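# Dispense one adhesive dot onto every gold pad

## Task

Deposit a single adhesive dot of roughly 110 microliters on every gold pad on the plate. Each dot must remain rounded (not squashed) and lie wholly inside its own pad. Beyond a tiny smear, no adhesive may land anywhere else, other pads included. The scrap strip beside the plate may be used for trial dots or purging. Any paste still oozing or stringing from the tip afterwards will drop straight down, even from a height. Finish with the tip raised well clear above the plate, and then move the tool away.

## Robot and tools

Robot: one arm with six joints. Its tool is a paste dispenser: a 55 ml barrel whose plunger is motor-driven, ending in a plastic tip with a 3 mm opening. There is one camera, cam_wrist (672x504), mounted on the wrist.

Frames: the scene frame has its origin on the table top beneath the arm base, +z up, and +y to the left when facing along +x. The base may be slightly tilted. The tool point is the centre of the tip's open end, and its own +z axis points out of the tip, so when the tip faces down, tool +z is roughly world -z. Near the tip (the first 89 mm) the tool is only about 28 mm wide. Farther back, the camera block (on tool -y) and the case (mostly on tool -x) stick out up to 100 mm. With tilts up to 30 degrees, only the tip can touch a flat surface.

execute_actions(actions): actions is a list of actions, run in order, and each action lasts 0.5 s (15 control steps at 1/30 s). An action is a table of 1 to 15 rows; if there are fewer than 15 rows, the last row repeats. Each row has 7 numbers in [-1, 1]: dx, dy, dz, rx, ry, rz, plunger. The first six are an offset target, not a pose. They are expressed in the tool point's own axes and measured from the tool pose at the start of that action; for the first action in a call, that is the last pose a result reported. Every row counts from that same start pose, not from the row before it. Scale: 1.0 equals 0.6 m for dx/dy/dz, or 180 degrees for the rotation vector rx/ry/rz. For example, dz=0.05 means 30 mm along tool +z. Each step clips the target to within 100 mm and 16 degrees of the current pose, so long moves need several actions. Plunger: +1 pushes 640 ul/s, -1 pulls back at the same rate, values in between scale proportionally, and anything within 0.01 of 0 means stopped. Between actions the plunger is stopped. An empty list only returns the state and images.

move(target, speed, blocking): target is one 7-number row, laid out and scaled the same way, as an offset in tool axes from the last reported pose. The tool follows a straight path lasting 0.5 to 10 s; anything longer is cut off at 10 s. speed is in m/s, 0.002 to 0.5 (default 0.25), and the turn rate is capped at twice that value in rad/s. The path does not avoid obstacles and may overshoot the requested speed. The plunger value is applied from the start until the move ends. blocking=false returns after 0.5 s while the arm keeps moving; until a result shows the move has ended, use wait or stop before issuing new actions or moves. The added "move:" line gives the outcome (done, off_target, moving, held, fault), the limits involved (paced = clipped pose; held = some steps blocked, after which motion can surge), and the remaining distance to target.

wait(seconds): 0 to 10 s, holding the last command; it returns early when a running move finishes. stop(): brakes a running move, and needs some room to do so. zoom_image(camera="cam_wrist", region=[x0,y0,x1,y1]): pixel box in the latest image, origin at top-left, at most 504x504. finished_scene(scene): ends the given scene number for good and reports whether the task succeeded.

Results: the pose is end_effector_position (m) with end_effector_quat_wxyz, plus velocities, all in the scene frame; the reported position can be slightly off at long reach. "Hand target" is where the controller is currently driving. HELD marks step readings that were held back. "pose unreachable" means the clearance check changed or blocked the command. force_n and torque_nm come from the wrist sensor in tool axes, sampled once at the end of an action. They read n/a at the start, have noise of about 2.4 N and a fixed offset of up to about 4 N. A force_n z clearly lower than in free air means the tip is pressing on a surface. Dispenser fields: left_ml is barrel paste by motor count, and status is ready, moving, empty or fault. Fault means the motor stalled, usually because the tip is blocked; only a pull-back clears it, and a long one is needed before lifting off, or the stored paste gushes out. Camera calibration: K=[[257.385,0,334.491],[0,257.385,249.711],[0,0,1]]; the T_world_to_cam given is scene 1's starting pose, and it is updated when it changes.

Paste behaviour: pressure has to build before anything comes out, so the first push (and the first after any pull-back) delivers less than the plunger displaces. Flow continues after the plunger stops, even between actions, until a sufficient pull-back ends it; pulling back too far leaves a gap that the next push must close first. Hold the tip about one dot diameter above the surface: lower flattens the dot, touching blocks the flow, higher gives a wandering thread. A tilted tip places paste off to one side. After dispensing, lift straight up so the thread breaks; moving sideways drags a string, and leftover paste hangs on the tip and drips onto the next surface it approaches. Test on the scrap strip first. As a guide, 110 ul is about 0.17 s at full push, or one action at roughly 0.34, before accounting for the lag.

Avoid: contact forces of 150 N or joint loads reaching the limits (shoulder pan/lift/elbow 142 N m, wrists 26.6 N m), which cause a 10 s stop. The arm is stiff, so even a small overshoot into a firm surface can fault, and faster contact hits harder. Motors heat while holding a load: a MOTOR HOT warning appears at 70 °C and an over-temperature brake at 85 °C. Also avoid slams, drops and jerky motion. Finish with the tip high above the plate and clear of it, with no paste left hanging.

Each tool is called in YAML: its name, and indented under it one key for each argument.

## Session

execute_actions:
  actions: []

Scene clock: 0.00 s.
end_effector_position=(+0.4070, -0.0013, +0.2797) left_ml=20.3 status=ready force_n=(+1.2, +0.3, +4.2) torque_nm=(+0.09, -0.62, +0.14) end_effector_quat_wxyz=(+0.014, +0.711, +0.703, -0.012) end_effector_velocity=(-0.001, -0.000, -0.000) end_effector_angular_velocity=(-0.000, +0.001, -0.000)
Joint positions: [-0.34  -1.816  1.648 -1.406 -1.57  -1.911]
Joint velocities: [-0.    -0.     0.001  0.    -0.001  0.   ]
Hand target: +0.407, -0.001, +0.280; +0.014, +0.711, +0.703, -0.012
camera_calibration (this result's frames):
cam_wrist: T_world_to_cam=[[-0.0904668, -0.99522, 0.0367707, 0.0149299], [-0.813566, 0.0525583, -0.579093, 0.493328], [0.574392, -0.082304, -0.814432, 0.0903695], [0, 0, 0, 1]] pos_world=[0.350798, -0.0036321, 0.358733]

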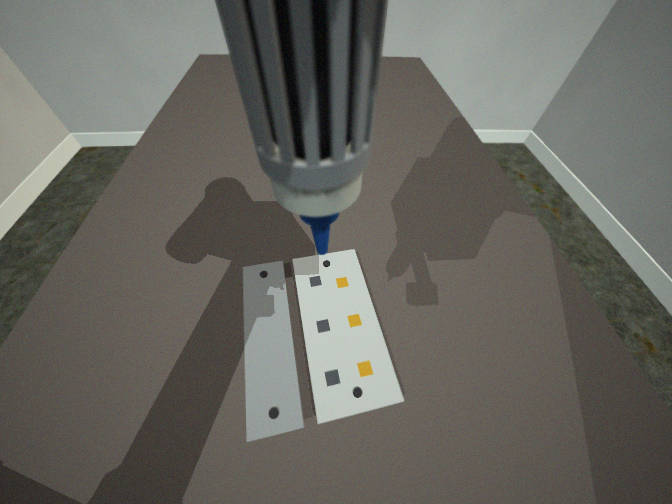

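move:
  target: [0.115,0.053,0.34,0,0,0,0]

Scene clock: 5.30 s.
end_effector_position=(+0.4401, +0.0597, +0.0735) left_ml=20.3 status=ready force_n=(-0.5, -3.4, -3.1) torque_nm=(-1.15, +0.19, +0.05) end_effector_quat_wxyz=(+0.014, +0.711, +0.703, -0.012) end_effector_velocity=(+0.001, -0.000, -0.001) end_effector_angular_velocity=(-0.002, -0.001, -0.000)
Joint positions: [-0.155 -1.665  2.055 -1.964 -1.57  -1.726]
Joint velocities: [ 0.001  0.003  0.001 -0.006 -0.002  0.002]
Hand target: +0.440, +0.060, +0.073; +0.014, +0.711, +0.703, -0.012
Off the commanded pose: 0.000 m, 0 deg.
move: done
camera_calibration (this result's frames):
cam_wrist: T_world_to_cam=[[-0.0904628, -0.99524, 0.0362566, 0.0862997], [-0.813575, 0.0528554, -0.579053, 0.397614], [0.57438, -0.0818802, -0.814483, -0.0915363], [0, 0, 0, 1]] pos_world=[0.383872, 0.0573778, 0.152556]

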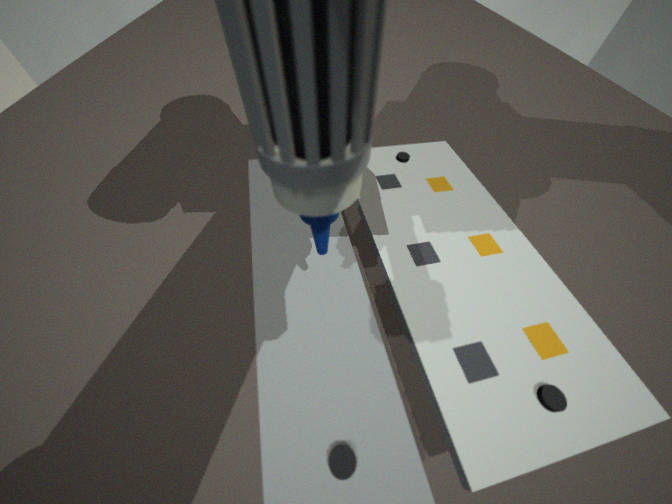

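zoom_image:
  camera: "cam_wrist"
  region: [300, 300, 600, 504]

execute_actions:
  actions:
    - [[0,0.05,0.04,0,0,0,0]]
    - [[0,0,0,0,0,0,0]]

zoom_image:
  camera: "cam_wrist"
  region: [300, 300, 600, 504]

Region (300, 300, 600, 504) of cam_wrist's 672x504 image, scaled by 1.680, with more detail than that image has; it fills the top 343 rows of this view, and the rest is white.

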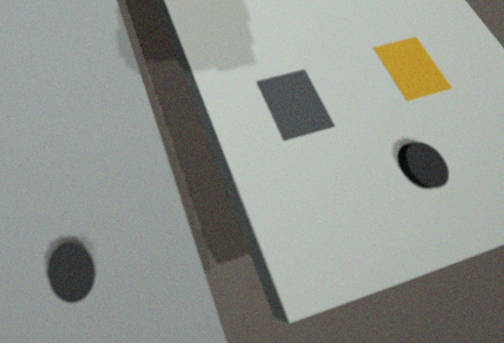

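Scene clock: 16.87 s.
end_effector_position=(+0.4699, +0.0585, +0.0499) left_ml=20.3 status=ready force_n=(+1.6, +1.7, +0.0) torque_nm=(+0.71, -0.44, +0.15) end_effector_quat_wxyz=(+0.014, +0.711, +0.703, -0.012) end_effector_velocity=(-0.001, +0.001, -0.000) end_effector_angular_velocity=(+0.001, +0.001, +0.001)
Joint positions: [-0.145 -1.565  2.027 -2.035 -1.57  -1.716]
Joint velocities: [ 0.001 -0.     0.     0.001  0.001 -0.   ]
Hand target: +0.470, +0.059, +0.050; +0.014, +0.711, +0.703, -0.012
Off the commanded pose: 0.000 m, 0 deg.
Step readings (end_effector_position; steps 1 to 15: 1st action; 16 to 30: 2nd action):
0: (+0.4401, +0.0598, +0.0734)
1: (+0.4404, +0.0598, +0.0733)
2: (+0.4448, +0.0597, +0.0721)
4: (+0.4558, +0.0591, +0.0630)
8: (+0.4661, +0.0587, +0.0531)
15: (+0.4698, +0.0585, +0.0499)
16: (+0.4699, +0.0585, +0.0498)
17: (+0.4699, +0.0585, +0.0498)
19: (+0.4699, +0.0585, +0.0498)
23: (+0.4700, +0.0585, +0.0499)
30: end_effector_position above
camera_calibration (this result's frames):
cam_wrist: T_world_to_cam=[[-0.0904581, -0.995245, 0.0361269, 0.0886601], [-0.813435, 0.052907, -0.579245, 0.408223], [0.574579, -0.0817843, -0.814353, -0.128102], [0, 0, 0, 1]] pos_world=[0.413688, 0.0561639, 0.128938]

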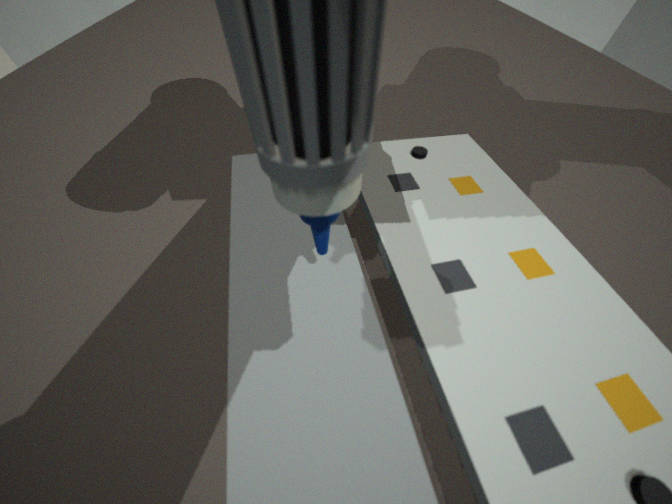

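Region (300, 300, 600, 504) of cam_wrist's 672x504 image, scaled by 1.680, with more detail than that image has; it fills the top 343 rows of this view, and the rest is white.

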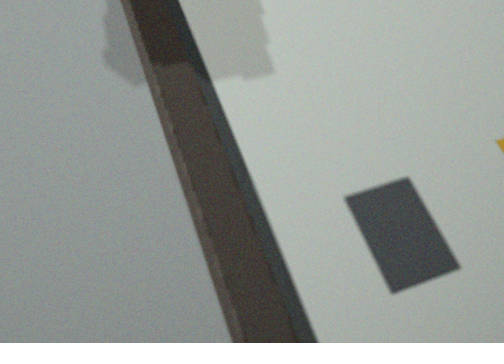

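execute_actions:
  actions:
    - [[0,0,0.022,0,0,0,0]]
    - [[0,0,0.0012,0,0,0,0]]

zoom_image:
  camera: "cam_wrist"
  region: [250, 200, 390, 320]

Scene clock: 29.70 s.
end_effector_position=(+0.4700, +0.0580, +0.0361) left_ml=20.3 status=ready force_n=(+1.3, -0.3, -1.2) torque_nm=(+0.19, -0.63, -0.15) end_effector_quat_wxyz=(+0.014, +0.711, +0.703, -0.012) end_effector_velocity=(+0.000, +0.000, +0.000) end_effector_angular_velocity=(+0.000, -0.000, +0.001)
Joint positions: [-0.145 -1.548  2.049 -2.075 -1.57  -1.716]
Joint velocities: [ 0.001  0.    -0.001  0.     0.    -0.   ]
Hand target: +0.470, +0.058, +0.036; +0.014, +0.711, +0.703, -0.012
Off the commanded pose: 0.000 m, 0 deg.
Step readings (end_effector_position; steps 1 to 15: 1st action; 16 to 30: 2nd action):
0: (+0.4698, +0.0585, +0.0499)
1: (+0.4697, +0.0586, +0.0496)
2: (+0.4694, +0.0585, +0.0473)
4: (+0.4694, +0.0583, +0.0423)
8: (+0.4698, +0.0581, +0.0381)
15: (+0.4700, +0.0580, +0.0368)
16: (+0.4700, +0.0580, +0.0368)
17: (+0.4700, +0.0580, +0.0367)
19: (+0.4700, +0.0580, +0.0364)
23: (+0.4700, +0.0580, +0.0362)
30: end_effector_position above
camera_calibration (this result's frames):
cam_wrist: T_world_to_cam=[[-0.0904579, -0.995247, 0.0360749, 0.0886594], [-0.813435, 0.0529372, -0.579241, 0.400281], [0.574578, -0.0817416, -0.814357, -0.139409], [0, 0, 0, 1]] pos_world=[0.413724, 0.0556527, 0.115132]

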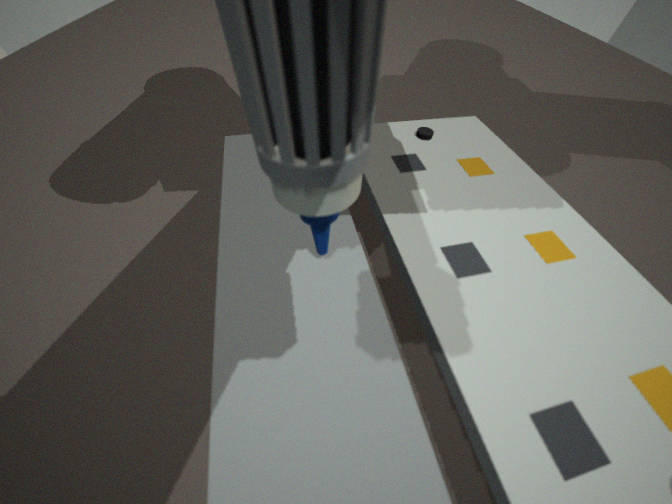

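Region (250, 200, 390, 320) of cam_wrist's 672x504 image, scaled by 3.600, with more detail than that image has; it fills the top 432 rows of this view, and the rest is white.

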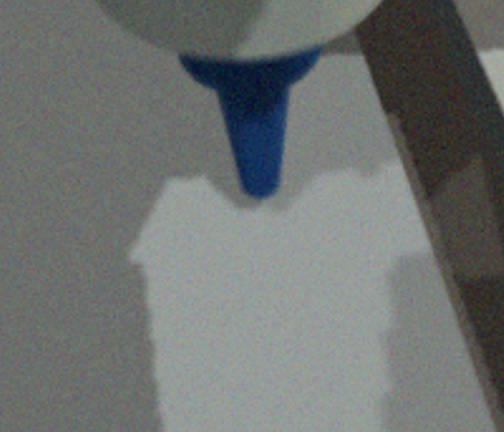

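execute_actions:
  actions:
    - [[0,0,0.002,0,0,0,0]]

Scene clock: 35.20 s.
end_effector_position=(+0.4700, +0.0580, +0.0349) left_ml=20.3 status=ready force_n=(-1.7, -0.5, +2.3) torque_nm=(-0.06, +0.31, -0.02) end_effector_quat_wxyz=(+0.014, +0.711, +0.703, -0.012) end_effector_velocity=(+0.001, -0.000, +0.000) end_effector_angular_velocity=(-0.000, -0.001, -0.000)
Joint positions: [-0.145 -1.546  2.051 -2.078 -1.57  -1.716]
Joint velocities: [-0.     0.    -0.    -0.001 -0.     0.   ]
Hand target: +0.470, +0.058, +0.035; +0.014, +0.711, +0.703, -0.012
Off the commanded pose: 0.000 m, 0 deg.
Step readings (end_effector_position):
0: (+0.4700, +0.0580, +0.0361)
1: (+0.4700, +0.0580, +0.0361)
2: (+0.4700, +0.0580, +0.0359)
4: (+0.4700, +0.0580, +0.0354)
8: (+0.4700, +0.0580, +0.0350)
15: end_effector_position above
camera_calibration (this result's frames):
cam_wrist: T_world_to_cam=[[-0.090458, -0.995247, 0.0360749, 0.0886586], [-0.813435, 0.0529373, -0.579242, 0.399596], [0.574579, -0.0817416, -0.814357, -0.140385], [0, 0, 0, 1]] pos_world=[0.413727, 0.0556084, 0.113941]

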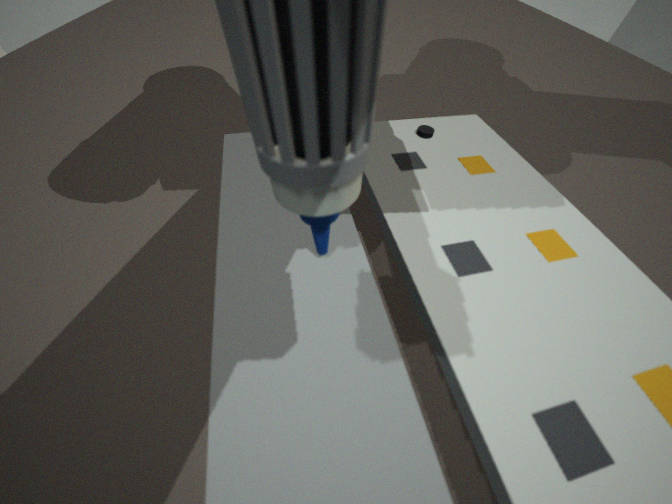

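execute_actions:
  actions:
    - [[0,0,0.0015,0,0,0,0]]

Scene clock: 39.27 s.
end_effector_position=(+0.4700, +0.0579, +0.0340) left_ml=20.3 status=ready force_n=(+0.5, -2.4, -4.8) torque_nm=(-0.58, -0.36, +0.06) end_effector_quat_wxyz=(+0.014, +0.711, +0.703, -0.012) end_effector_velocity=(+0.000, -0.000, +0.000) end_effector_angular_velocity=(-0.000, -0.001, -0.001)
Joint positions: [-0.145 -1.545  2.053 -2.081 -1.57  -1.716]
Joint velocities: [-0.     0.    -0.001  0.    -0.     0.   ]
Hand target: +0.470, +0.058, +0.034; +0.014, +0.711, +0.703, -0.012
Off the commanded pose: 0.000 m, 0 deg.
Step readings (end_effector_position):
0: (+0.4700, +0.0580, +0.0349)
1: (+0.4700, +0.0580, +0.0349)
2: (+0.4700, +0.0580, +0.0347)
4: (+0.4700, +0.0580, +0.0344)
8: (+0.4700, +0.0579, +0.0341)
15: end_effector_position above
camera_calibration (this result's frames):
cam_wrist: T_world_to_cam=[[-0.0904578, -0.995247, 0.036075, 0.0886579], [-0.813435, 0.052937, -0.579242, 0.399082], [0.574579, -0.0817417, -0.814357, -0.141117], [0, 0, 0, 1]] pos_world=[0.41373, 0.0555752, 0.113047]

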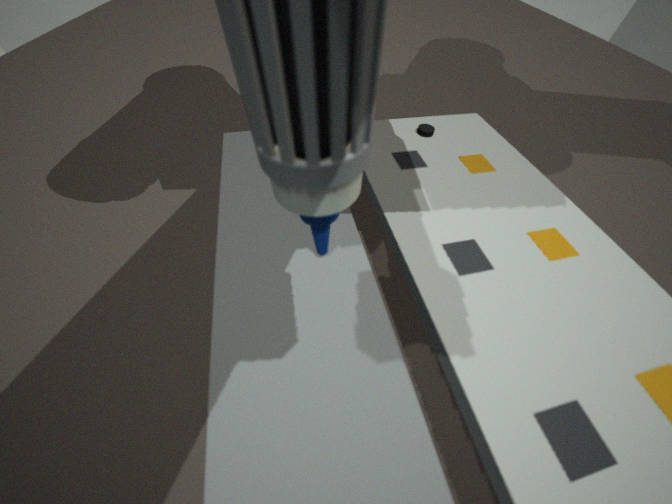

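execute_actions:
  actions:
    - [[0,0,0.0012,0,0,0,0]]

Scene clock: 42.23 s.
end_effector_position=(+0.4700, +0.0579, +0.0333) left_ml=20.3 status=ready force_n=(+0.7, +1.6, +2.9) torque_nm=(+0.80, -0.31, -0.10) end_effector_quat_wxyz=(+0.014, +0.711, +0.703, -0.012) end_effector_velocity=(+0.001, -0.001, +0.000) end_effector_angular_velocity=(-0.000, -0.002, -0.001)
Joint positions: [-0.145 -1.544  2.054 -2.083 -1.57  -1.716]
Joint velocities: [-0.001  0.     0.    -0.003 -0.     0.   ]
Hand target: +0.470, +0.058, +0.033; +0.014, +0.711, +0.703, -0.012
Off the commanded pose: 0.000 m, 0 deg.
Step readings (end_effector_position):
0: (+0.4700, +0.0579, +0.0340)
1: (+0.4700, +0.0579, +0.0340)
2: (+0.4700, +0.0579, +0.0339)
4: (+0.4700, +0.0579, +0.0336)
8: (+0.4700, +0.0579, +0.0334)
15: end_effector_position above
camera_calibration (this result's frames):
cam_wrist: T_world_to_cam=[[-0.0904579, -0.995247, 0.036075, 0.0886575], [-0.813435, 0.0529371, -0.579242, 0.398672], [0.574579, -0.0817417, -0.814357, -0.141703], [0, 0, 0, 1]] pos_world=[0.413732, 0.0555486, 0.112333]

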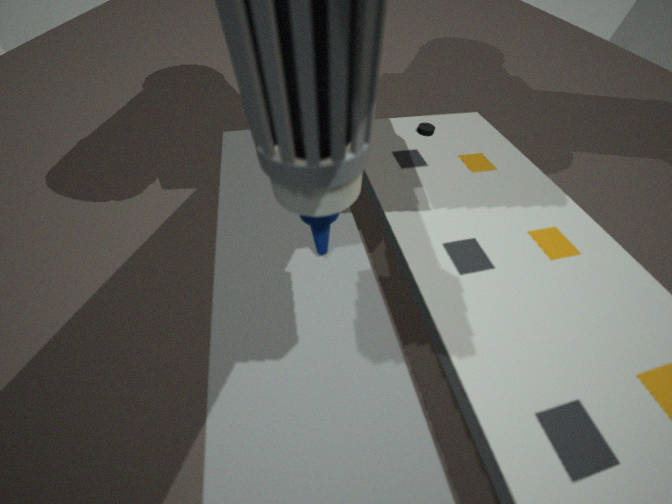

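execute_actions:
  actions:
    - [[0,0,0,0,0,0,0.5]]
    - [[0,0,0,0,0,0,0]]
    - [[0,0,0,0,0,0,0]]
    - [[0,0,0,0,0,0,0]]

zoom_image:
  camera: "cam_wrist"
  region: [250, 200, 390, 320]

wait:
  seconds: 10

zoom_image:
  camera: "cam_wrist"
  region: [250, 200, 390, 320]

Scene clock: 49.17 s.
end_effector_position=(+0.4700, +0.0579, +0.0333) left_ml=20.2 status=ready force_n=(+0.0, -2.1, -3.6) torque_nm=(-0.73, +0.08, -0.21) end_effector_quat_wxyz=(+0.014, +0.711, +0.703, -0.012) end_effector_velocity=(-0.001, +0.000, -0.001) end_effector_angular_velocity=(+0.000, +0.001, -0.000)
Joint positions: [-0.145 -1.544  2.054 -2.083 -1.57  -1.716]
Joint velocities: [ 0.     0.     0.001 -0.     0.     0.   ]
Hand target: +0.470, +0.058, +0.033; +0.014, +0.711, +0.703, -0.012
Off the commanded pose: 0.000 m, 0 deg.
Step readings (end_effector_position; steps 1 to 15: 1st action; 16 to 30: 2nd action; 31 to 45: 3rd action; 46 to 60: 4th action):
0: (+0.4700, +0.0579, +0.0333)
1: (+0.4700, +0.0579, +0.0333)
2: (+0.4700, +0.0579, +0.0333)
4: (+0.4700, +0.0579, +0.0333)
8: (+0.4700, +0.0579, +0.0333)
15: (+0.4700, +0.0579, +0.0333)
16: (+0.4700, +0.0579, +0.0333)
17: (+0.4700, +0.0579, +0.0333)
19: (+0.4700, +0.0579, +0.0333)
23: (+0.4700, +0.0579, +0.0333)
30: (+0.4700, +0.0579, +0.0333)
31: (+0.4700, +0.0579, +0.0333)
32: (+0.4700, +0.0579, +0.0333)
34: (+0.4700, +0.0579, +0.0333)
38: (+0.4700, +0.0579, +0.0333)
45: (+0.4700, +0.0579, +0.0333)
46: (+0.4700, +0.0579, +0.0333)
47: (+0.4700, +0.0579, +0.0333)
49: (+0.4700, +0.0579, +0.0333)
53: (+0.4700, +0.0579, +0.0333)
60: end_effector_position above
camera_calibration (this result's frames):
cam_wrist: T_world_to_cam=[[-0.0904583, -0.995247, 0.0360749, 0.0886578], [-0.813435, 0.0529375, -0.579242, 0.398668], [0.574579, -0.0817418, -0.814357, -0.141706], [0, 0, 0, 1]] pos_world=[0.413732, 0.0555486, 0.112327]

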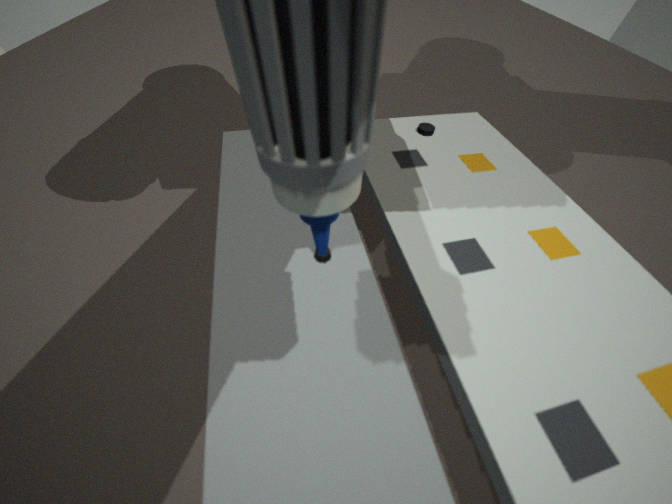

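Region (250, 200, 390, 320) of cam_wrist's 672x504 image, scaled by 3.600, with more detail than that image has; it fills the top 432 rows of this view, and the rest is white.

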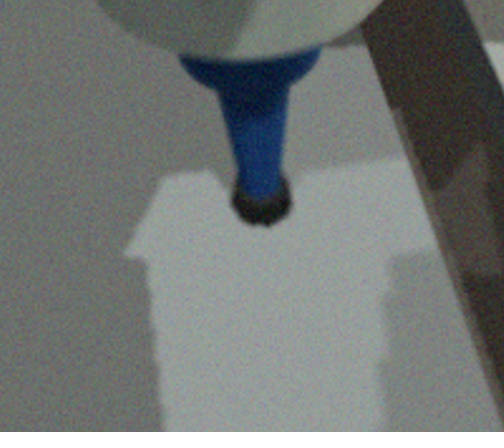

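Scene clock: 59.17 s.
end_effector_position=(+0.4700, +0.0579, +0.0333) left_ml=20.2 status=ready force_n=(+0.4, -1.3, +4.0) torque_nm=(-0.30, -0.17, +0.04) end_effector_quat_wxyz=(+0.014, +0.711, +0.703, -0.012) end_effector_velocity=(+0.000, -0.001, -0.000) end_effector_angular_velocity=(-0.000, -0.000, -0.001)
Joint positions: [-0.145 -1.544  2.054 -2.083 -1.57  -1.716]
Joint velocities: [-0.001 -0.     0.    -0.001 -0.     0.   ]
Hand target: +0.470, +0.058, +0.033; +0.014, +0.711, +0.703, -0.012
Off the commanded pose: 0.000 m, 0 deg.
wait: 10.00 s; at rest by 0.17 s
camera_calibration (this result's frames):
cam_wrist: T_world_to_cam=[[-0.0904583, -0.995247, 0.0360749, 0.0886578], [-0.813435, 0.0529375, -0.579242, 0.398668], [0.574579, -0.0817418, -0.814357, -0.141706], [0, 0, 0, 1]] pos_world=[0.413732, 0.0555486, 0.112327]

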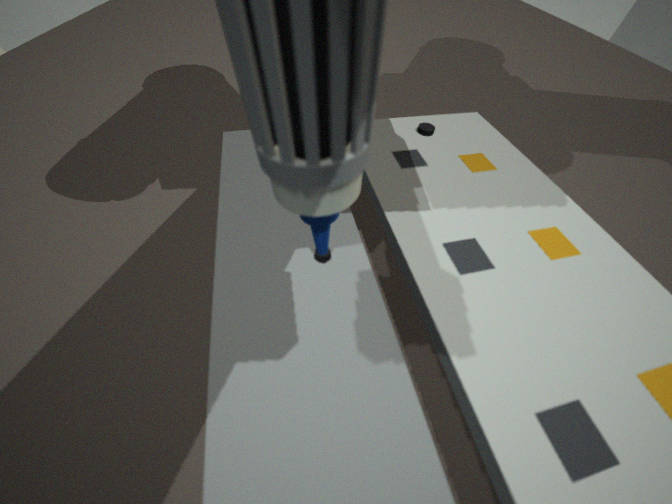

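Region (250, 200, 390, 320) of cam_wrist's 672x504 image, scaled by 3.600, with more detail than that image has; it fills the top 432 rows of this view, and the rest is white.

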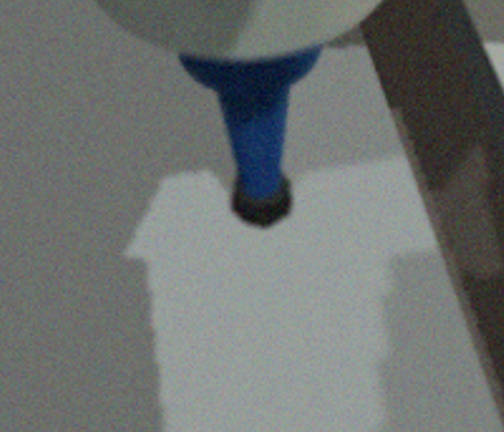

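execute_actions:
  actions:
    - [[0,0,-0.04,0,0,0,0]]
    - [[0,0.025,0,0,0,0,0]]
    - [[0,0,0.04,0,0,0,0]]
    - [[0,0,0,0,0,0,0.344]]
    - [[0,0,0,0,0,0,0]]
    - [[0,0,0,0,0,0,0]]

wait:
  seconds: 10

zoom_image:
  camera: "cam_wrist"
  region: [250, 200, 390, 320]

execute_actions:
  actions:
    - [[0,0,-0.04,0,0,0,0]]
    - [[-0.07,0.02,-0.02,0,0,0,0]]
    - [[0,0,0,0,0,0,0]]

zoom_image:
  camera: "cam_wrist"
  region: [150, 200, 500, 450]

Scene clock: 72.67 s.
end_effector_position=(+0.4848, +0.0578, +0.0333) left_ml=20.0 status=ready force_n=(+1.9, +1.5, +2.2) torque_nm=(+0.87, -0.88, +0.00) end_effector_quat_wxyz=(+0.014, +0.711, +0.702, -0.012) end_effector_velocity=(-0.001, -0.000, -0.000) end_effector_angular_velocity=(-0.000, +0.002, -0.001)
Joint positions: [-0.141 -1.509  2.017 -2.081 -1.57  -1.711]
Joint velocities: [-0.001 -0.     0.001  0.001 -0.     0.   ]
Hand target: +0.485, +0.058, +0.033; +0.014, +0.711, +0.702, -0.012
Off the commanded pose: 0.000 m, 0 deg.
Step readings (end_effector_position; steps 1 to 15: 1st action; 16 to 30: 2nd action; 31 to 45: 3rd action; 46 to 60: 4th action; 61 to 75: 5th action; 76 to 90: 6th action):
0: (+0.4700, +0.0579, +0.0333)
1: (+0.4701, +0.0579, +0.0336)
2: (+0.4710, +0.0579, +0.0374)
4: (+0.4709, +0.0583, +0.0467)
8: (+0.4701, +0.0587, +0.0547)
15: (+0.4699, +0.0588, +0.0571)
16: (+0.4701, +0.0588, +0.0572)
17: (+0.4725, +0.0588, +0.0573)
19: (+0.4784, +0.0586, +0.0573)
23: (+0.4835, +0.0586, +0.0572)
30: (+0.4848, +0.0586, +0.0571)
31: (+0.4847, +0.0587, +0.0568)
32: (+0.4839, +0.0586, +0.0530)
34: (+0.4837, +0.0583, +0.0438)
38: (+0.4844, +0.0579, +0.0358)
45: (+0.4848, +0.0578, +0.0334)
46: (+0.4848, +0.0578, +0.0333)
47: (+0.4848, +0.0578, +0.0333)
49: (+0.4848, +0.0578, +0.0333)
53: (+0.4848, +0.0578, +0.0333)
60: (+0.4848, +0.0578, +0.0333)
61: (+0.4848, +0.0578, +0.0333)
62: (+0.4848, +0.0578, +0.0333)
64: (+0.4848, +0.0578, +0.0333)
68: (+0.4848, +0.0578, +0.0333)
75: (+0.4848, +0.0578, +0.0333)
76: (+0.4848, +0.0578, +0.0333)
77: (+0.4848, +0.0578, +0.0333)
79: (+0.4848, +0.0578, +0.0333)
83: (+0.4848, +0.0578, +0.0333)
90: end_effector_position above
camera_calibration (this result's frames):
cam_wrist: T_world_to_cam=[[-0.0905258, -0.995244, 0.0359737, 0.0898947], [-0.813462, 0.0530559, -0.579193, 0.410717], [0.57453, -0.0816951, -0.814396, -0.150219], [0, 0, 0, 1]] pos_world=[0.428545, 0.055404, 0.112313]

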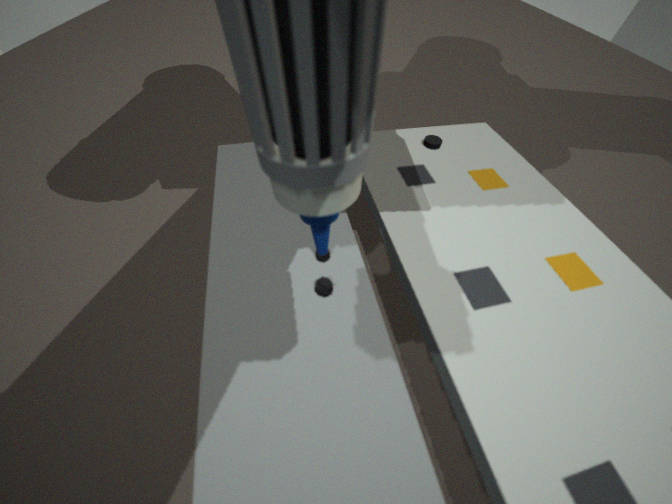

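Scene clock: 82.67 s.
end_effector_position=(+0.4848, +0.0578, +0.0333) left_ml=20.0 status=ready force_n=(+1.3, -2.0, +4.6) torque_nm=(-0.61, -0.80, -0.06) end_effector_quat_wxyz=(+0.014, +0.711, +0.702, -0.012) end_effector_velocity=(-0.000, -0.001, +0.000) end_effector_angular_velocity=(-0.001, +0.000, -0.000)
Joint positions: [-0.141 -1.509  2.017 -2.081 -1.57  -1.711]
Joint velocities: [-0.    -0.    -0.001  0.001 -0.001 -0.   ]
Hand target: +0.485, +0.058, +0.033; +0.014, +0.711, +0.702, -0.012
Off the commanded pose: 0.000 m, 0 deg.
wait: 10.00 s; at rest by 0.17 s
camera_calibration (this result's frames):
cam_wrist: T_world_to_cam=[[-0.0905258, -0.995244, 0.0359739, 0.0898946], [-0.813462, 0.0530558, -0.579193, 0.410717], [0.57453, -0.0816953, -0.814396, -0.150219], [0, 0, 0, 1]] pos_world=[0.428545, 0.055404, 0.112313]

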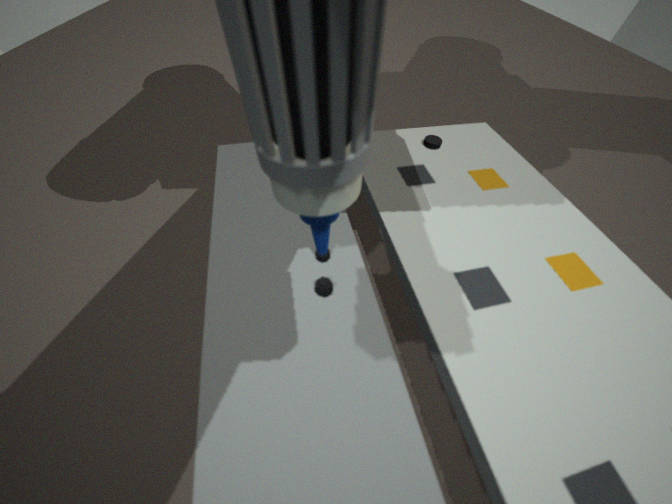

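Region (250, 200, 390, 320) of cam_wrist's 672x504 image, scaled by 3.600, with more detail than that image has; it fills the top 432 rows of this view, and the rest is white.

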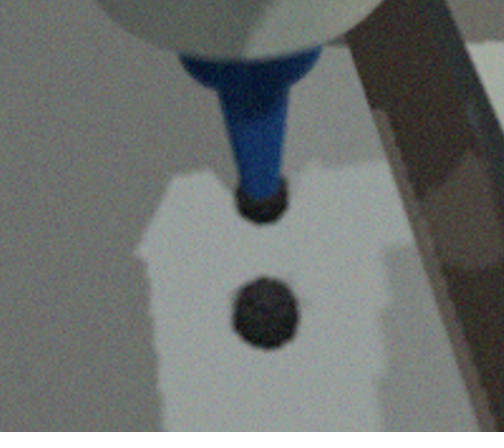

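Scene clock: 84.17 s.
end_effector_position=(+0.4961, +0.0172, +0.0706) left_ml=20.0 status=ready force_n=(+2.5, +0.5, -2.5) torque_nm=(+0.22, -1.01, -0.17) end_effector_quat_wxyz=(+0.014, +0.711, +0.702, -0.012) end_effector_velocity=(+0.001, +0.001, +0.000) end_effector_angular_velocity=(+0.001, -0.002, +0.001)
Joint positions: [-0.223 -1.531  1.938 -1.981 -1.57  -1.793]
Joint velocities: [ 0.    -0.    -0.001 -0.     0.001 -0.   ]
Hand target: +0.496, +0.017, +0.071; +0.014, +0.711, +0.702, -0.012
Off the commanded pose: 0.000 m, 0 deg.
Step readings (end_effector_position; steps 1 to 15: 1st action; 16 to 30: 2nd action; 31 to 45: 3rd action):
0: (+0.4848, +0.0578, +0.0333)
1: (+0.4849, +0.0578, +0.0337)
2: (+0.4857, +0.0578, +0.0375)
4: (+0.4857, +0.0581, +0.0468)
8: (+0.4850, +0.0585, +0.0548)
15: (+0.4847, +0.0587, +0.0571)
16: (+0.4848, +0.0584, +0.0573)
17: (+0.4863, +0.0539, +0.0594)
19: (+0.4908, +0.0367, +0.0648)
23: (+0.4947, +0.0213, +0.0693)
30: (+0.4960, +0.0172, +0.0705)
31: (+0.4961, +0.0172, +0.0706)
32: (+0.4961, +0.0171, +0.0706)
34: (+0.4961, +0.0171, +0.0706)
38: (+0.4961, +0.0171, +0.0706)
45: end_effector_position above
camera_calibration (this result's frames):
cam_wrist: T_world_to_cam=[[-0.0905975, -0.995226, 0.0362854, 0.0492381], [-0.813395, 0.0529241, -0.5793, 0.443612], [0.574614, -0.0819974, -0.814307, -0.129703], [0, 0, 0, 1]] pos_world=[0.439822, 0.01489, 0.14958]

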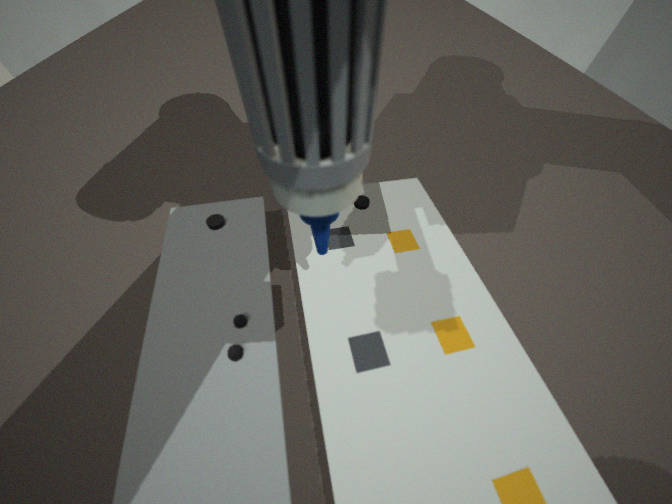

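Region (150, 200, 500, 450) of cam_wrist's 672x504 image, scaled by 1.440, with more detail than that image has; it fills the top 360 rows of this view, and the rest is white.

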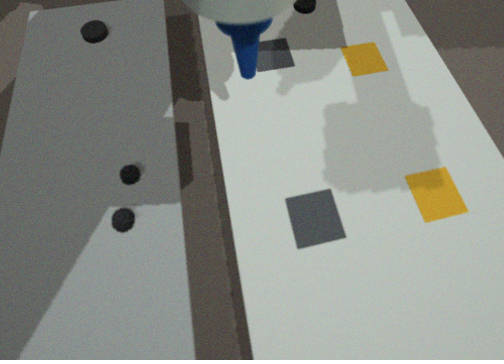

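move:
  target: [-0.082,0.053,0.054,0,0,0,0]
  speed: 0.15

zoom_image:
  camera: "cam_wrist"
  region: [250, 200, 390, 320]

Scene clock: 96.80 s.
end_effector_position=(+0.5272, -0.0335, +0.0401) left_ml=20.0 status=ready force_n=(-2.4, -0.1, +1.2) torque_nm=(+0.11, +0.81, +0.20) end_effector_quat_wxyz=(+0.014, +0.711, +0.702, -0.012) end_effector_velocity=(+0.003, -0.002, +0.000) end_effector_angular_velocity=(-0.000, -0.003, -0.000)
Joint positions: [-0.302 -1.422  1.908 -2.06  -1.57  -1.873]
Joint velocities: [-0.002  0.004 -0.004 -0.003  0.001 -0.002]
Hand target: +0.527, -0.034, +0.040; +0.014, +0.711, +0.702, -0.012
Off the commanded pose: 0.000 m, 0 deg.
move: done
camera_calibration (this result's frames):
cam_wrist: T_world_to_cam=[[-0.0905924, -0.995218, 0.0365307, 0.00264589], [-0.813398, 0.0527775, -0.579309, 0.453989], [0.574611, -0.082195, -0.814289, -0.176527], [0, 0, 0, 1]] pos_world=[0.470948, -0.0358368, 0.119159]

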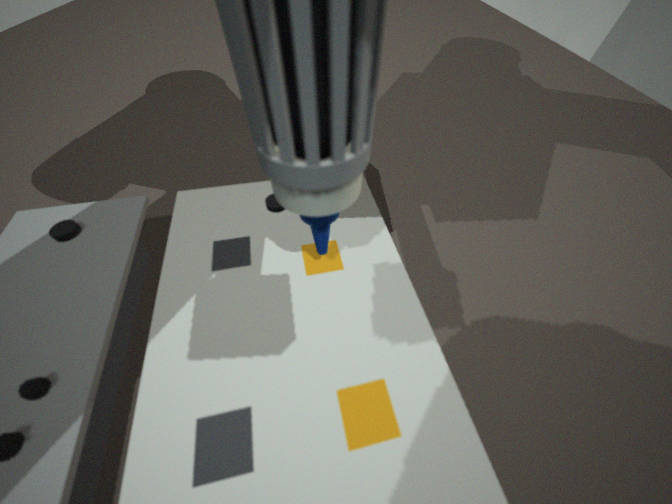

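Region (250, 200, 390, 320) of cam_wrist's 672x504 image, scaled by 3.600, with more detail than that image has; it fills the top 432 rows of this view, and the rest is white.

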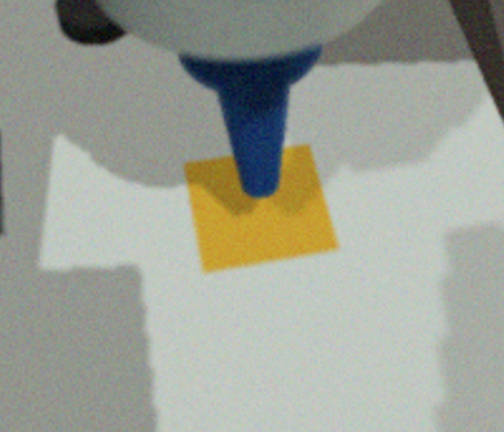

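execute_actions:
  actions:
    - [[0,0.007,0.006,0,0,0,0]]
    - [[0,0,0.005,0,0,0,0]]
    - [[0,0,0,0,0,0,0]]

zoom_image:
  camera: "cam_wrist"
  region: [250, 200, 390, 320]

Scene clock: 103.30 s.
end_effector_position=(+0.5314, -0.0338, +0.0336) left_ml=20.0 status=ready force_n=(-2.1, -3.5, -3.4) torque_nm=(-1.13, +0.54, -0.05) end_effector_quat_wxyz=(+0.014, +0.711, +0.702, -0.012) end_effector_velocity=(-0.000, -0.000, +0.000) end_effector_angular_velocity=(-0.000, +0.001, +0.000)
Joint positions: [-0.3   -1.404  1.906 -2.075 -1.57  -1.87 ]
Joint velocities: [ 0.    -0.    -0.     0.001 -0.001 -0.   ]
Hand target: +0.531, -0.034, +0.034; +0.014, +0.711, +0.702, -0.012
Off the commanded pose: 0.000 m, 0 deg.
Step readings (end_effector_position; steps 1 to 15: 1st action; 16 to 30: 2nd action; 31 to 45: 3rd action):
0: (+0.5273, -0.0336, +0.0401)
1: (+0.5274, -0.0337, +0.0400)
2: (+0.5282, -0.0338, +0.0394)
4: (+0.5297, -0.0338, +0.0380)
8: (+0.5310, -0.0338, +0.0369)
15: (+0.5314, -0.0337, +0.0366)
16: (+0.5314, -0.0337, +0.0365)
17: (+0.5316, -0.0338, +0.0361)
19: (+0.5316, -0.0338, +0.0350)
23: (+0.5315, -0.0338, +0.0339)
30: (+0.5314, -0.0338, +0.0336)
31: (+0.5314, -0.0338, +0.0336)
32: (+0.5314, -0.0338, +0.0336)
34: (+0.5314, -0.0338, +0.0336)
38: (+0.5314, -0.0338, +0.0336)
45: end_effector_position above
camera_calibration (this result's frames):
cam_wrist: T_world_to_cam=[[-0.0906077, -0.995218, 0.0364888, 0.0029885], [-0.813381, 0.0528122, -0.579329, 0.453622], [0.574631, -0.0821709, -0.814277, -0.184303], [0, 0, 0, 1]] pos_world=[0.475145, -0.036127, 0.112613]

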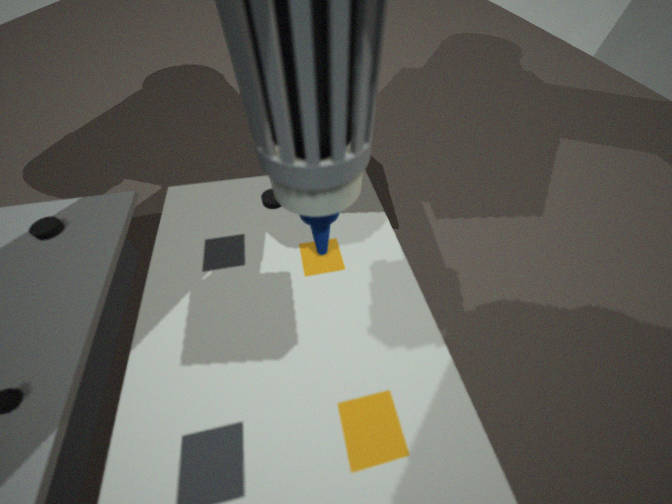

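Region (250, 200, 390, 320) of cam_wrist's 672x504 image, scaled by 3.600, with more detail than that image has; it fills the top 432 rows of this view, and the rest is white.

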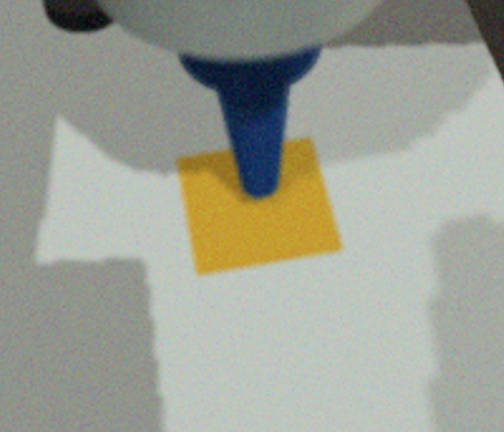

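execute_actions:
  actions:
    - [[0,0.001,0,0,0,0,0]]
    - [[0,0,0,0,0,0,0.344]]
    - [[0,0,0,0,0,0,0]]

wait:
  seconds: 10

zoom_image:
  camera: "cam_wrist"
  region: [250, 200, 390, 320]

execute_actions:
  actions:
    - [[0,0,-0.045,0,0,0,0]]
    - [[-0.015,-0.095,-0.03,0,0,0,0]]
    - [[0,0,0,0,0,0,0]]

Scene clock: 109.23 s.
end_effector_position=(+0.5320, -0.0338, +0.0336) left_ml=19.9 status=ready force_n=(+1.6, +0.7, +0.6) torque_nm=(+0.51, -0.60, -0.15) end_effector_quat_wxyz=(+0.014, +0.711, +0.702, -0.012) end_effector_velocity=(+0.000, +0.000, -0.000) end_effector_angular_velocity=(+0.001, -0.001, -0.000)
Joint positions: [-0.299 -1.403  1.905 -2.075 -1.57  -1.87 ]
Joint velocities: [-0.    -0.     0.    -0.001  0.001  0.   ]
Hand target: +0.532, -0.034, +0.034; +0.014, +0.711, +0.702, -0.012
Off the commanded pose: 0.000 m, 0 deg.
Step readings (end_effector_position; steps 1 to 15: 1st action; 16 to 30: 2nd action; 31 to 45: 3rd action):
0: (+0.5314, -0.0338, +0.0336)
1: (+0.5314, -0.0338, +0.0336)
2: (+0.5315, -0.0338, +0.0337)
4: (+0.5317, -0.0338, +0.0337)
8: (+0.5319, -0.0338, +0.0336)
15: (+0.5320, -0.0338, +0.0336)
16: (+0.5320, -0.0338, +0.0336)
17: (+0.5320, -0.0338, +0.0336)
19: (+0.5320, -0.0338, +0.0336)
23: (+0.5320, -0.0338, +0.0336)
30: (+0.5320, -0.0338, +0.0336)
31: (+0.5320, -0.0338, +0.0336)
32: (+0.5320, -0.0338, +0.0336)
34: (+0.5320, -0.0338, +0.0336)
38: (+0.5320, -0.0338, +0.0336)
45: end_effector_position above
camera_calibration (this result's frames):
cam_wrist: T_world_to_cam=[[-0.0906095, -0.995218, 0.0364887, 0.00303498], [-0.813379, 0.0528133, -0.579332, 0.454109], [0.574634, -0.0821721, -0.814275, -0.184646], [0, 0, 0, 1]] pos_world=[0.475742, -0.0361353, 0.112616]

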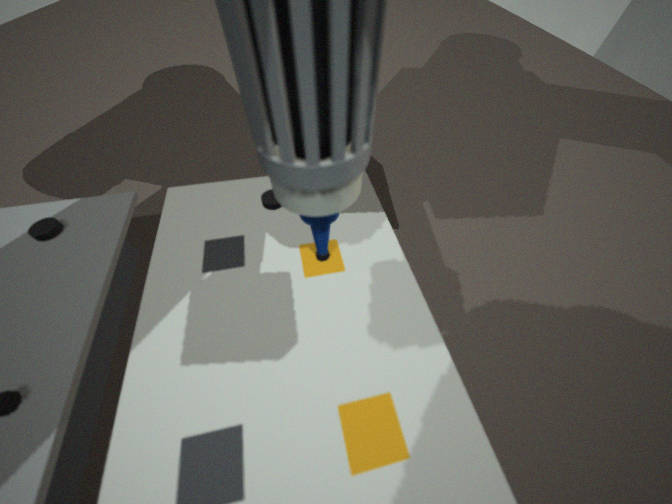

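Scene clock: 119.23 s.
end_effector_position=(+0.5320, -0.0338, +0.0336) left_ml=19.9 status=ready force_n=(+5.6, -1.1, +2.9) torque_nm=(-0.21, -2.15, -0.12) end_effector_quat_wxyz=(+0.014, +0.711, +0.702, -0.012) end_effector_velocity=(+0.001, -0.001, +0.001) end_effector_angular_velocity=(-0.001, -0.003, -0.000)
Joint positions: [-0.299 -1.403  1.905 -2.075 -1.57  -1.87 ]
Joint velocities: [-0.    -0.    -0.001 -0.002  0.    -0.   ]
Hand target: +0.532, -0.034, +0.034; +0.014, +0.711, +0.702, -0.012
Off the commanded pose: 0.000 m, 0 deg.
wait: 10.00 s; at rest by 0.17 s
camera_calibration (this result's frames):
cam_wrist: T_world_to_cam=[[-0.0906097, -0.995218, 0.0364885, 0.00303518], [-0.813379, 0.0528137, -0.579331, 0.454109], [0.574634, -0.082172, -0.814275, -0.184646], [0, 0, 0, 1]] pos_world=[0.475742, -0.0361352, 0.112616]

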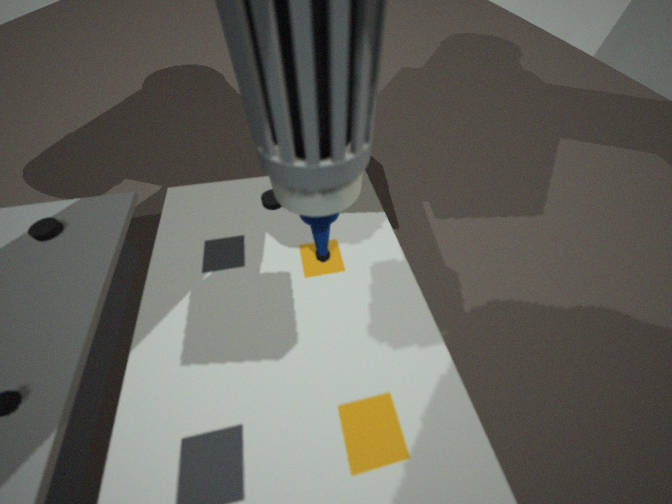

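Region (250, 200, 390, 320) of cam_wrist's 672x504 image, scaled by 3.600, with more detail than that image has; it fills the top 432 rows of this view, and the rest is white.

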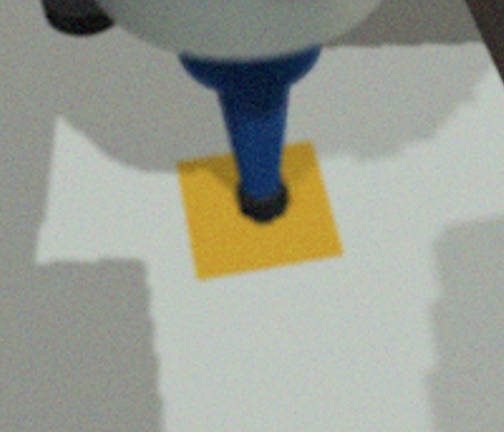

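Scene clock: 120.73 s.
end_effector_position=(+0.4754, -0.0403, +0.0781) left_ml=19.9 status=ready force_n=(-3.2, -2.6, +0.5) torque_nm=(-0.78, +1.16, +0.07) end_effector_quat_wxyz=(+0.014, +0.712, +0.702, -0.012) end_effector_velocity=(+0.001, -0.000, +0.000) end_effector_angular_velocity=(-0.000, -0.001, +0.001)
Joint positions: [-0.354 -1.583  1.976 -1.966 -1.57  -1.924]
Joint velocities: [ 0.     0.    -0.001  0.    -0.    -0.   ]
Hand target: +0.475, -0.040, +0.078; +0.014, +0.711, +0.702, -0.012
Off the commanded pose: 0.000 m, 0 deg.
Step readings (end_effector_position; steps 1 to 15: 1st action; 16 to 30: 2nd action; 31 to 45: 3rd action):
0: (+0.5320, -0.0338, +0.0336)
1: (+0.5321, -0.0338, +0.0340)
2: (+0.5331, -0.0340, +0.0383)
4: (+0.5331, -0.0336, +0.0489)
8: (+0.5322, -0.0330, +0.0578)
15: (+0.5319, -0.0328, +0.0604)
16: (+0.5316, -0.0329, +0.0605)
17: (+0.5258, -0.0348, +0.0609)
19: (+0.5039, -0.0373, +0.0651)
23: (+0.4825, -0.0395, +0.0736)
30: (+0.4754, -0.0403, +0.0781)
31: (+0.4752, -0.0404, +0.0782)
32: (+0.4752, -0.0404, +0.0783)
34: (+0.4752, -0.0403, +0.0782)
38: (+0.4751, -0.0403, +0.0780)
45: end_effector_position above
camera_calibration (this result's frames):
cam_wrist: T_world_to_cam=[[-0.0906844, -0.995203, 0.0367056, -0.0101609], [-0.813611, 0.0527822, -0.579008, 0.43426], [0.574293, -0.0823711, -0.814495, -0.116261], [0, 0, 0, 1]] pos_world=[0.419165, -0.0426099, 0.157119]

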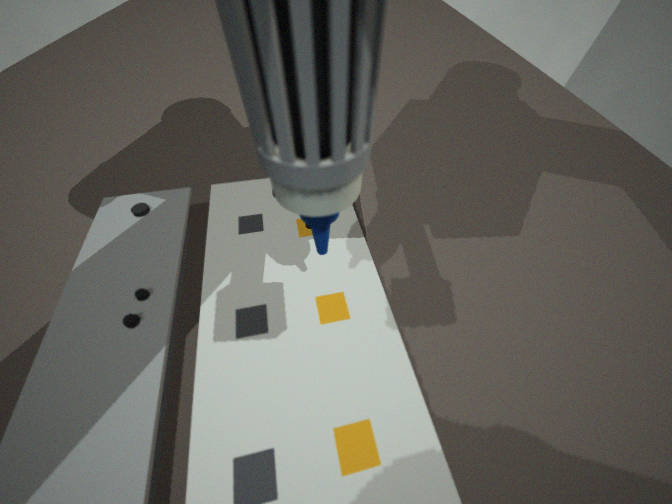

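execute_actions:
  actions:
    - [[-0.0063,-0.003,0.06,0,0,0,0]]
    - [[0,0,0.014,0,0,0,0]]
    - [[0,0,0,0,0,0,0]]

zoom_image:
  camera: "cam_wrist"
  region: [250, 200, 390, 320]

Scene clock: 130.57 s.
end_effector_position=(+0.4735, -0.0457, +0.0342) left_ml=19.9 status=ready force_n=(+2.4, +0.6, -1.4) torque_nm=(+0.22, -1.04, -0.03) end_effector_quat_wxyz=(+0.014, +0.712, +0.702, -0.012) end_effector_velocity=(+0.001, -0.001, +0.000) end_effector_angular_velocity=(-0.002, -0.001, -0.000)
Joint positions: [-0.363 -1.536  2.054 -2.09  -1.57  -1.933]
Joint velocities: [-0.     0.    -0.001 -0.001 -0.001  0.   ]
Hand target: +0.474, -0.046, +0.034; +0.014, +0.712, +0.702, -0.012
Off the commanded pose: 0.000 m, 0 deg.
Step readings (end_effector_position; steps 1 to 15: 1st action; 16 to 30: 2nd action; 31 to 45: 3rd action):
0: (+0.4754, -0.0403, +0.0781)
1: (+0.4753, -0.0404, +0.0778)
2: (+0.4739, -0.0408, +0.0729)
4: (+0.4721, -0.0423, +0.0590)
8: (+0.4727, -0.0446, +0.0466)
15: (+0.4735, -0.0454, +0.0426)
16: (+0.4735, -0.0454, +0.0423)
17: (+0.4735, -0.0454, +0.0408)
19: (+0.4734, -0.0455, +0.0376)
23: (+0.4735, -0.0456, +0.0350)
30: (+0.4735, -0.0457, +0.0343)
31: (+0.4735, -0.0457, +0.0342)
32: (+0.4735, -0.0457, +0.0342)
34: (+0.4735, -0.0457, +0.0342)
38: (+0.4735, -0.0457, +0.0342)
45: end_effector_position above
camera_calibration (this result's frames):
cam_wrist: T_world_to_cam=[[-0.0906658, -0.995203, 0.0367397, -0.0140765], [-0.813705, 0.0527605, -0.578878, 0.407709], [0.574163, -0.0823797, -0.814586, -0.151308], [0, 0, 0, 1]] pos_world=[0.417354, -0.0479846, 0.113278]

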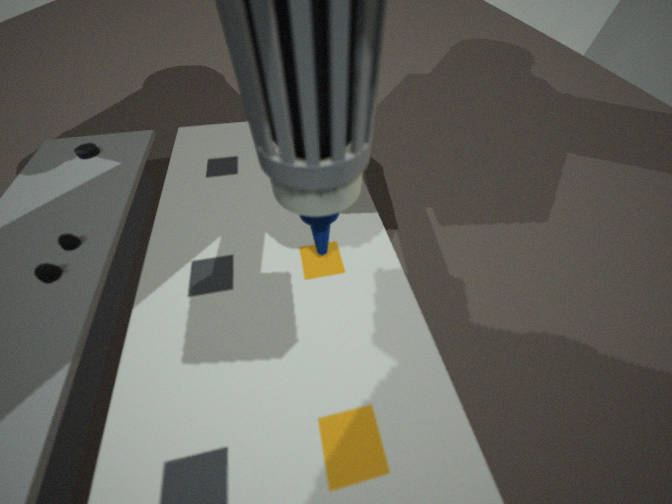

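Region (250, 200, 390, 320) of cam_wrist's 672x504 image, scaled by 3.600, with more detail than that image has; it fills the top 432 rows of this view, and the rest is white.

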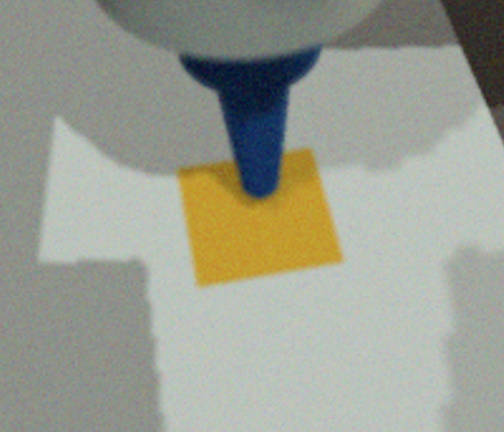

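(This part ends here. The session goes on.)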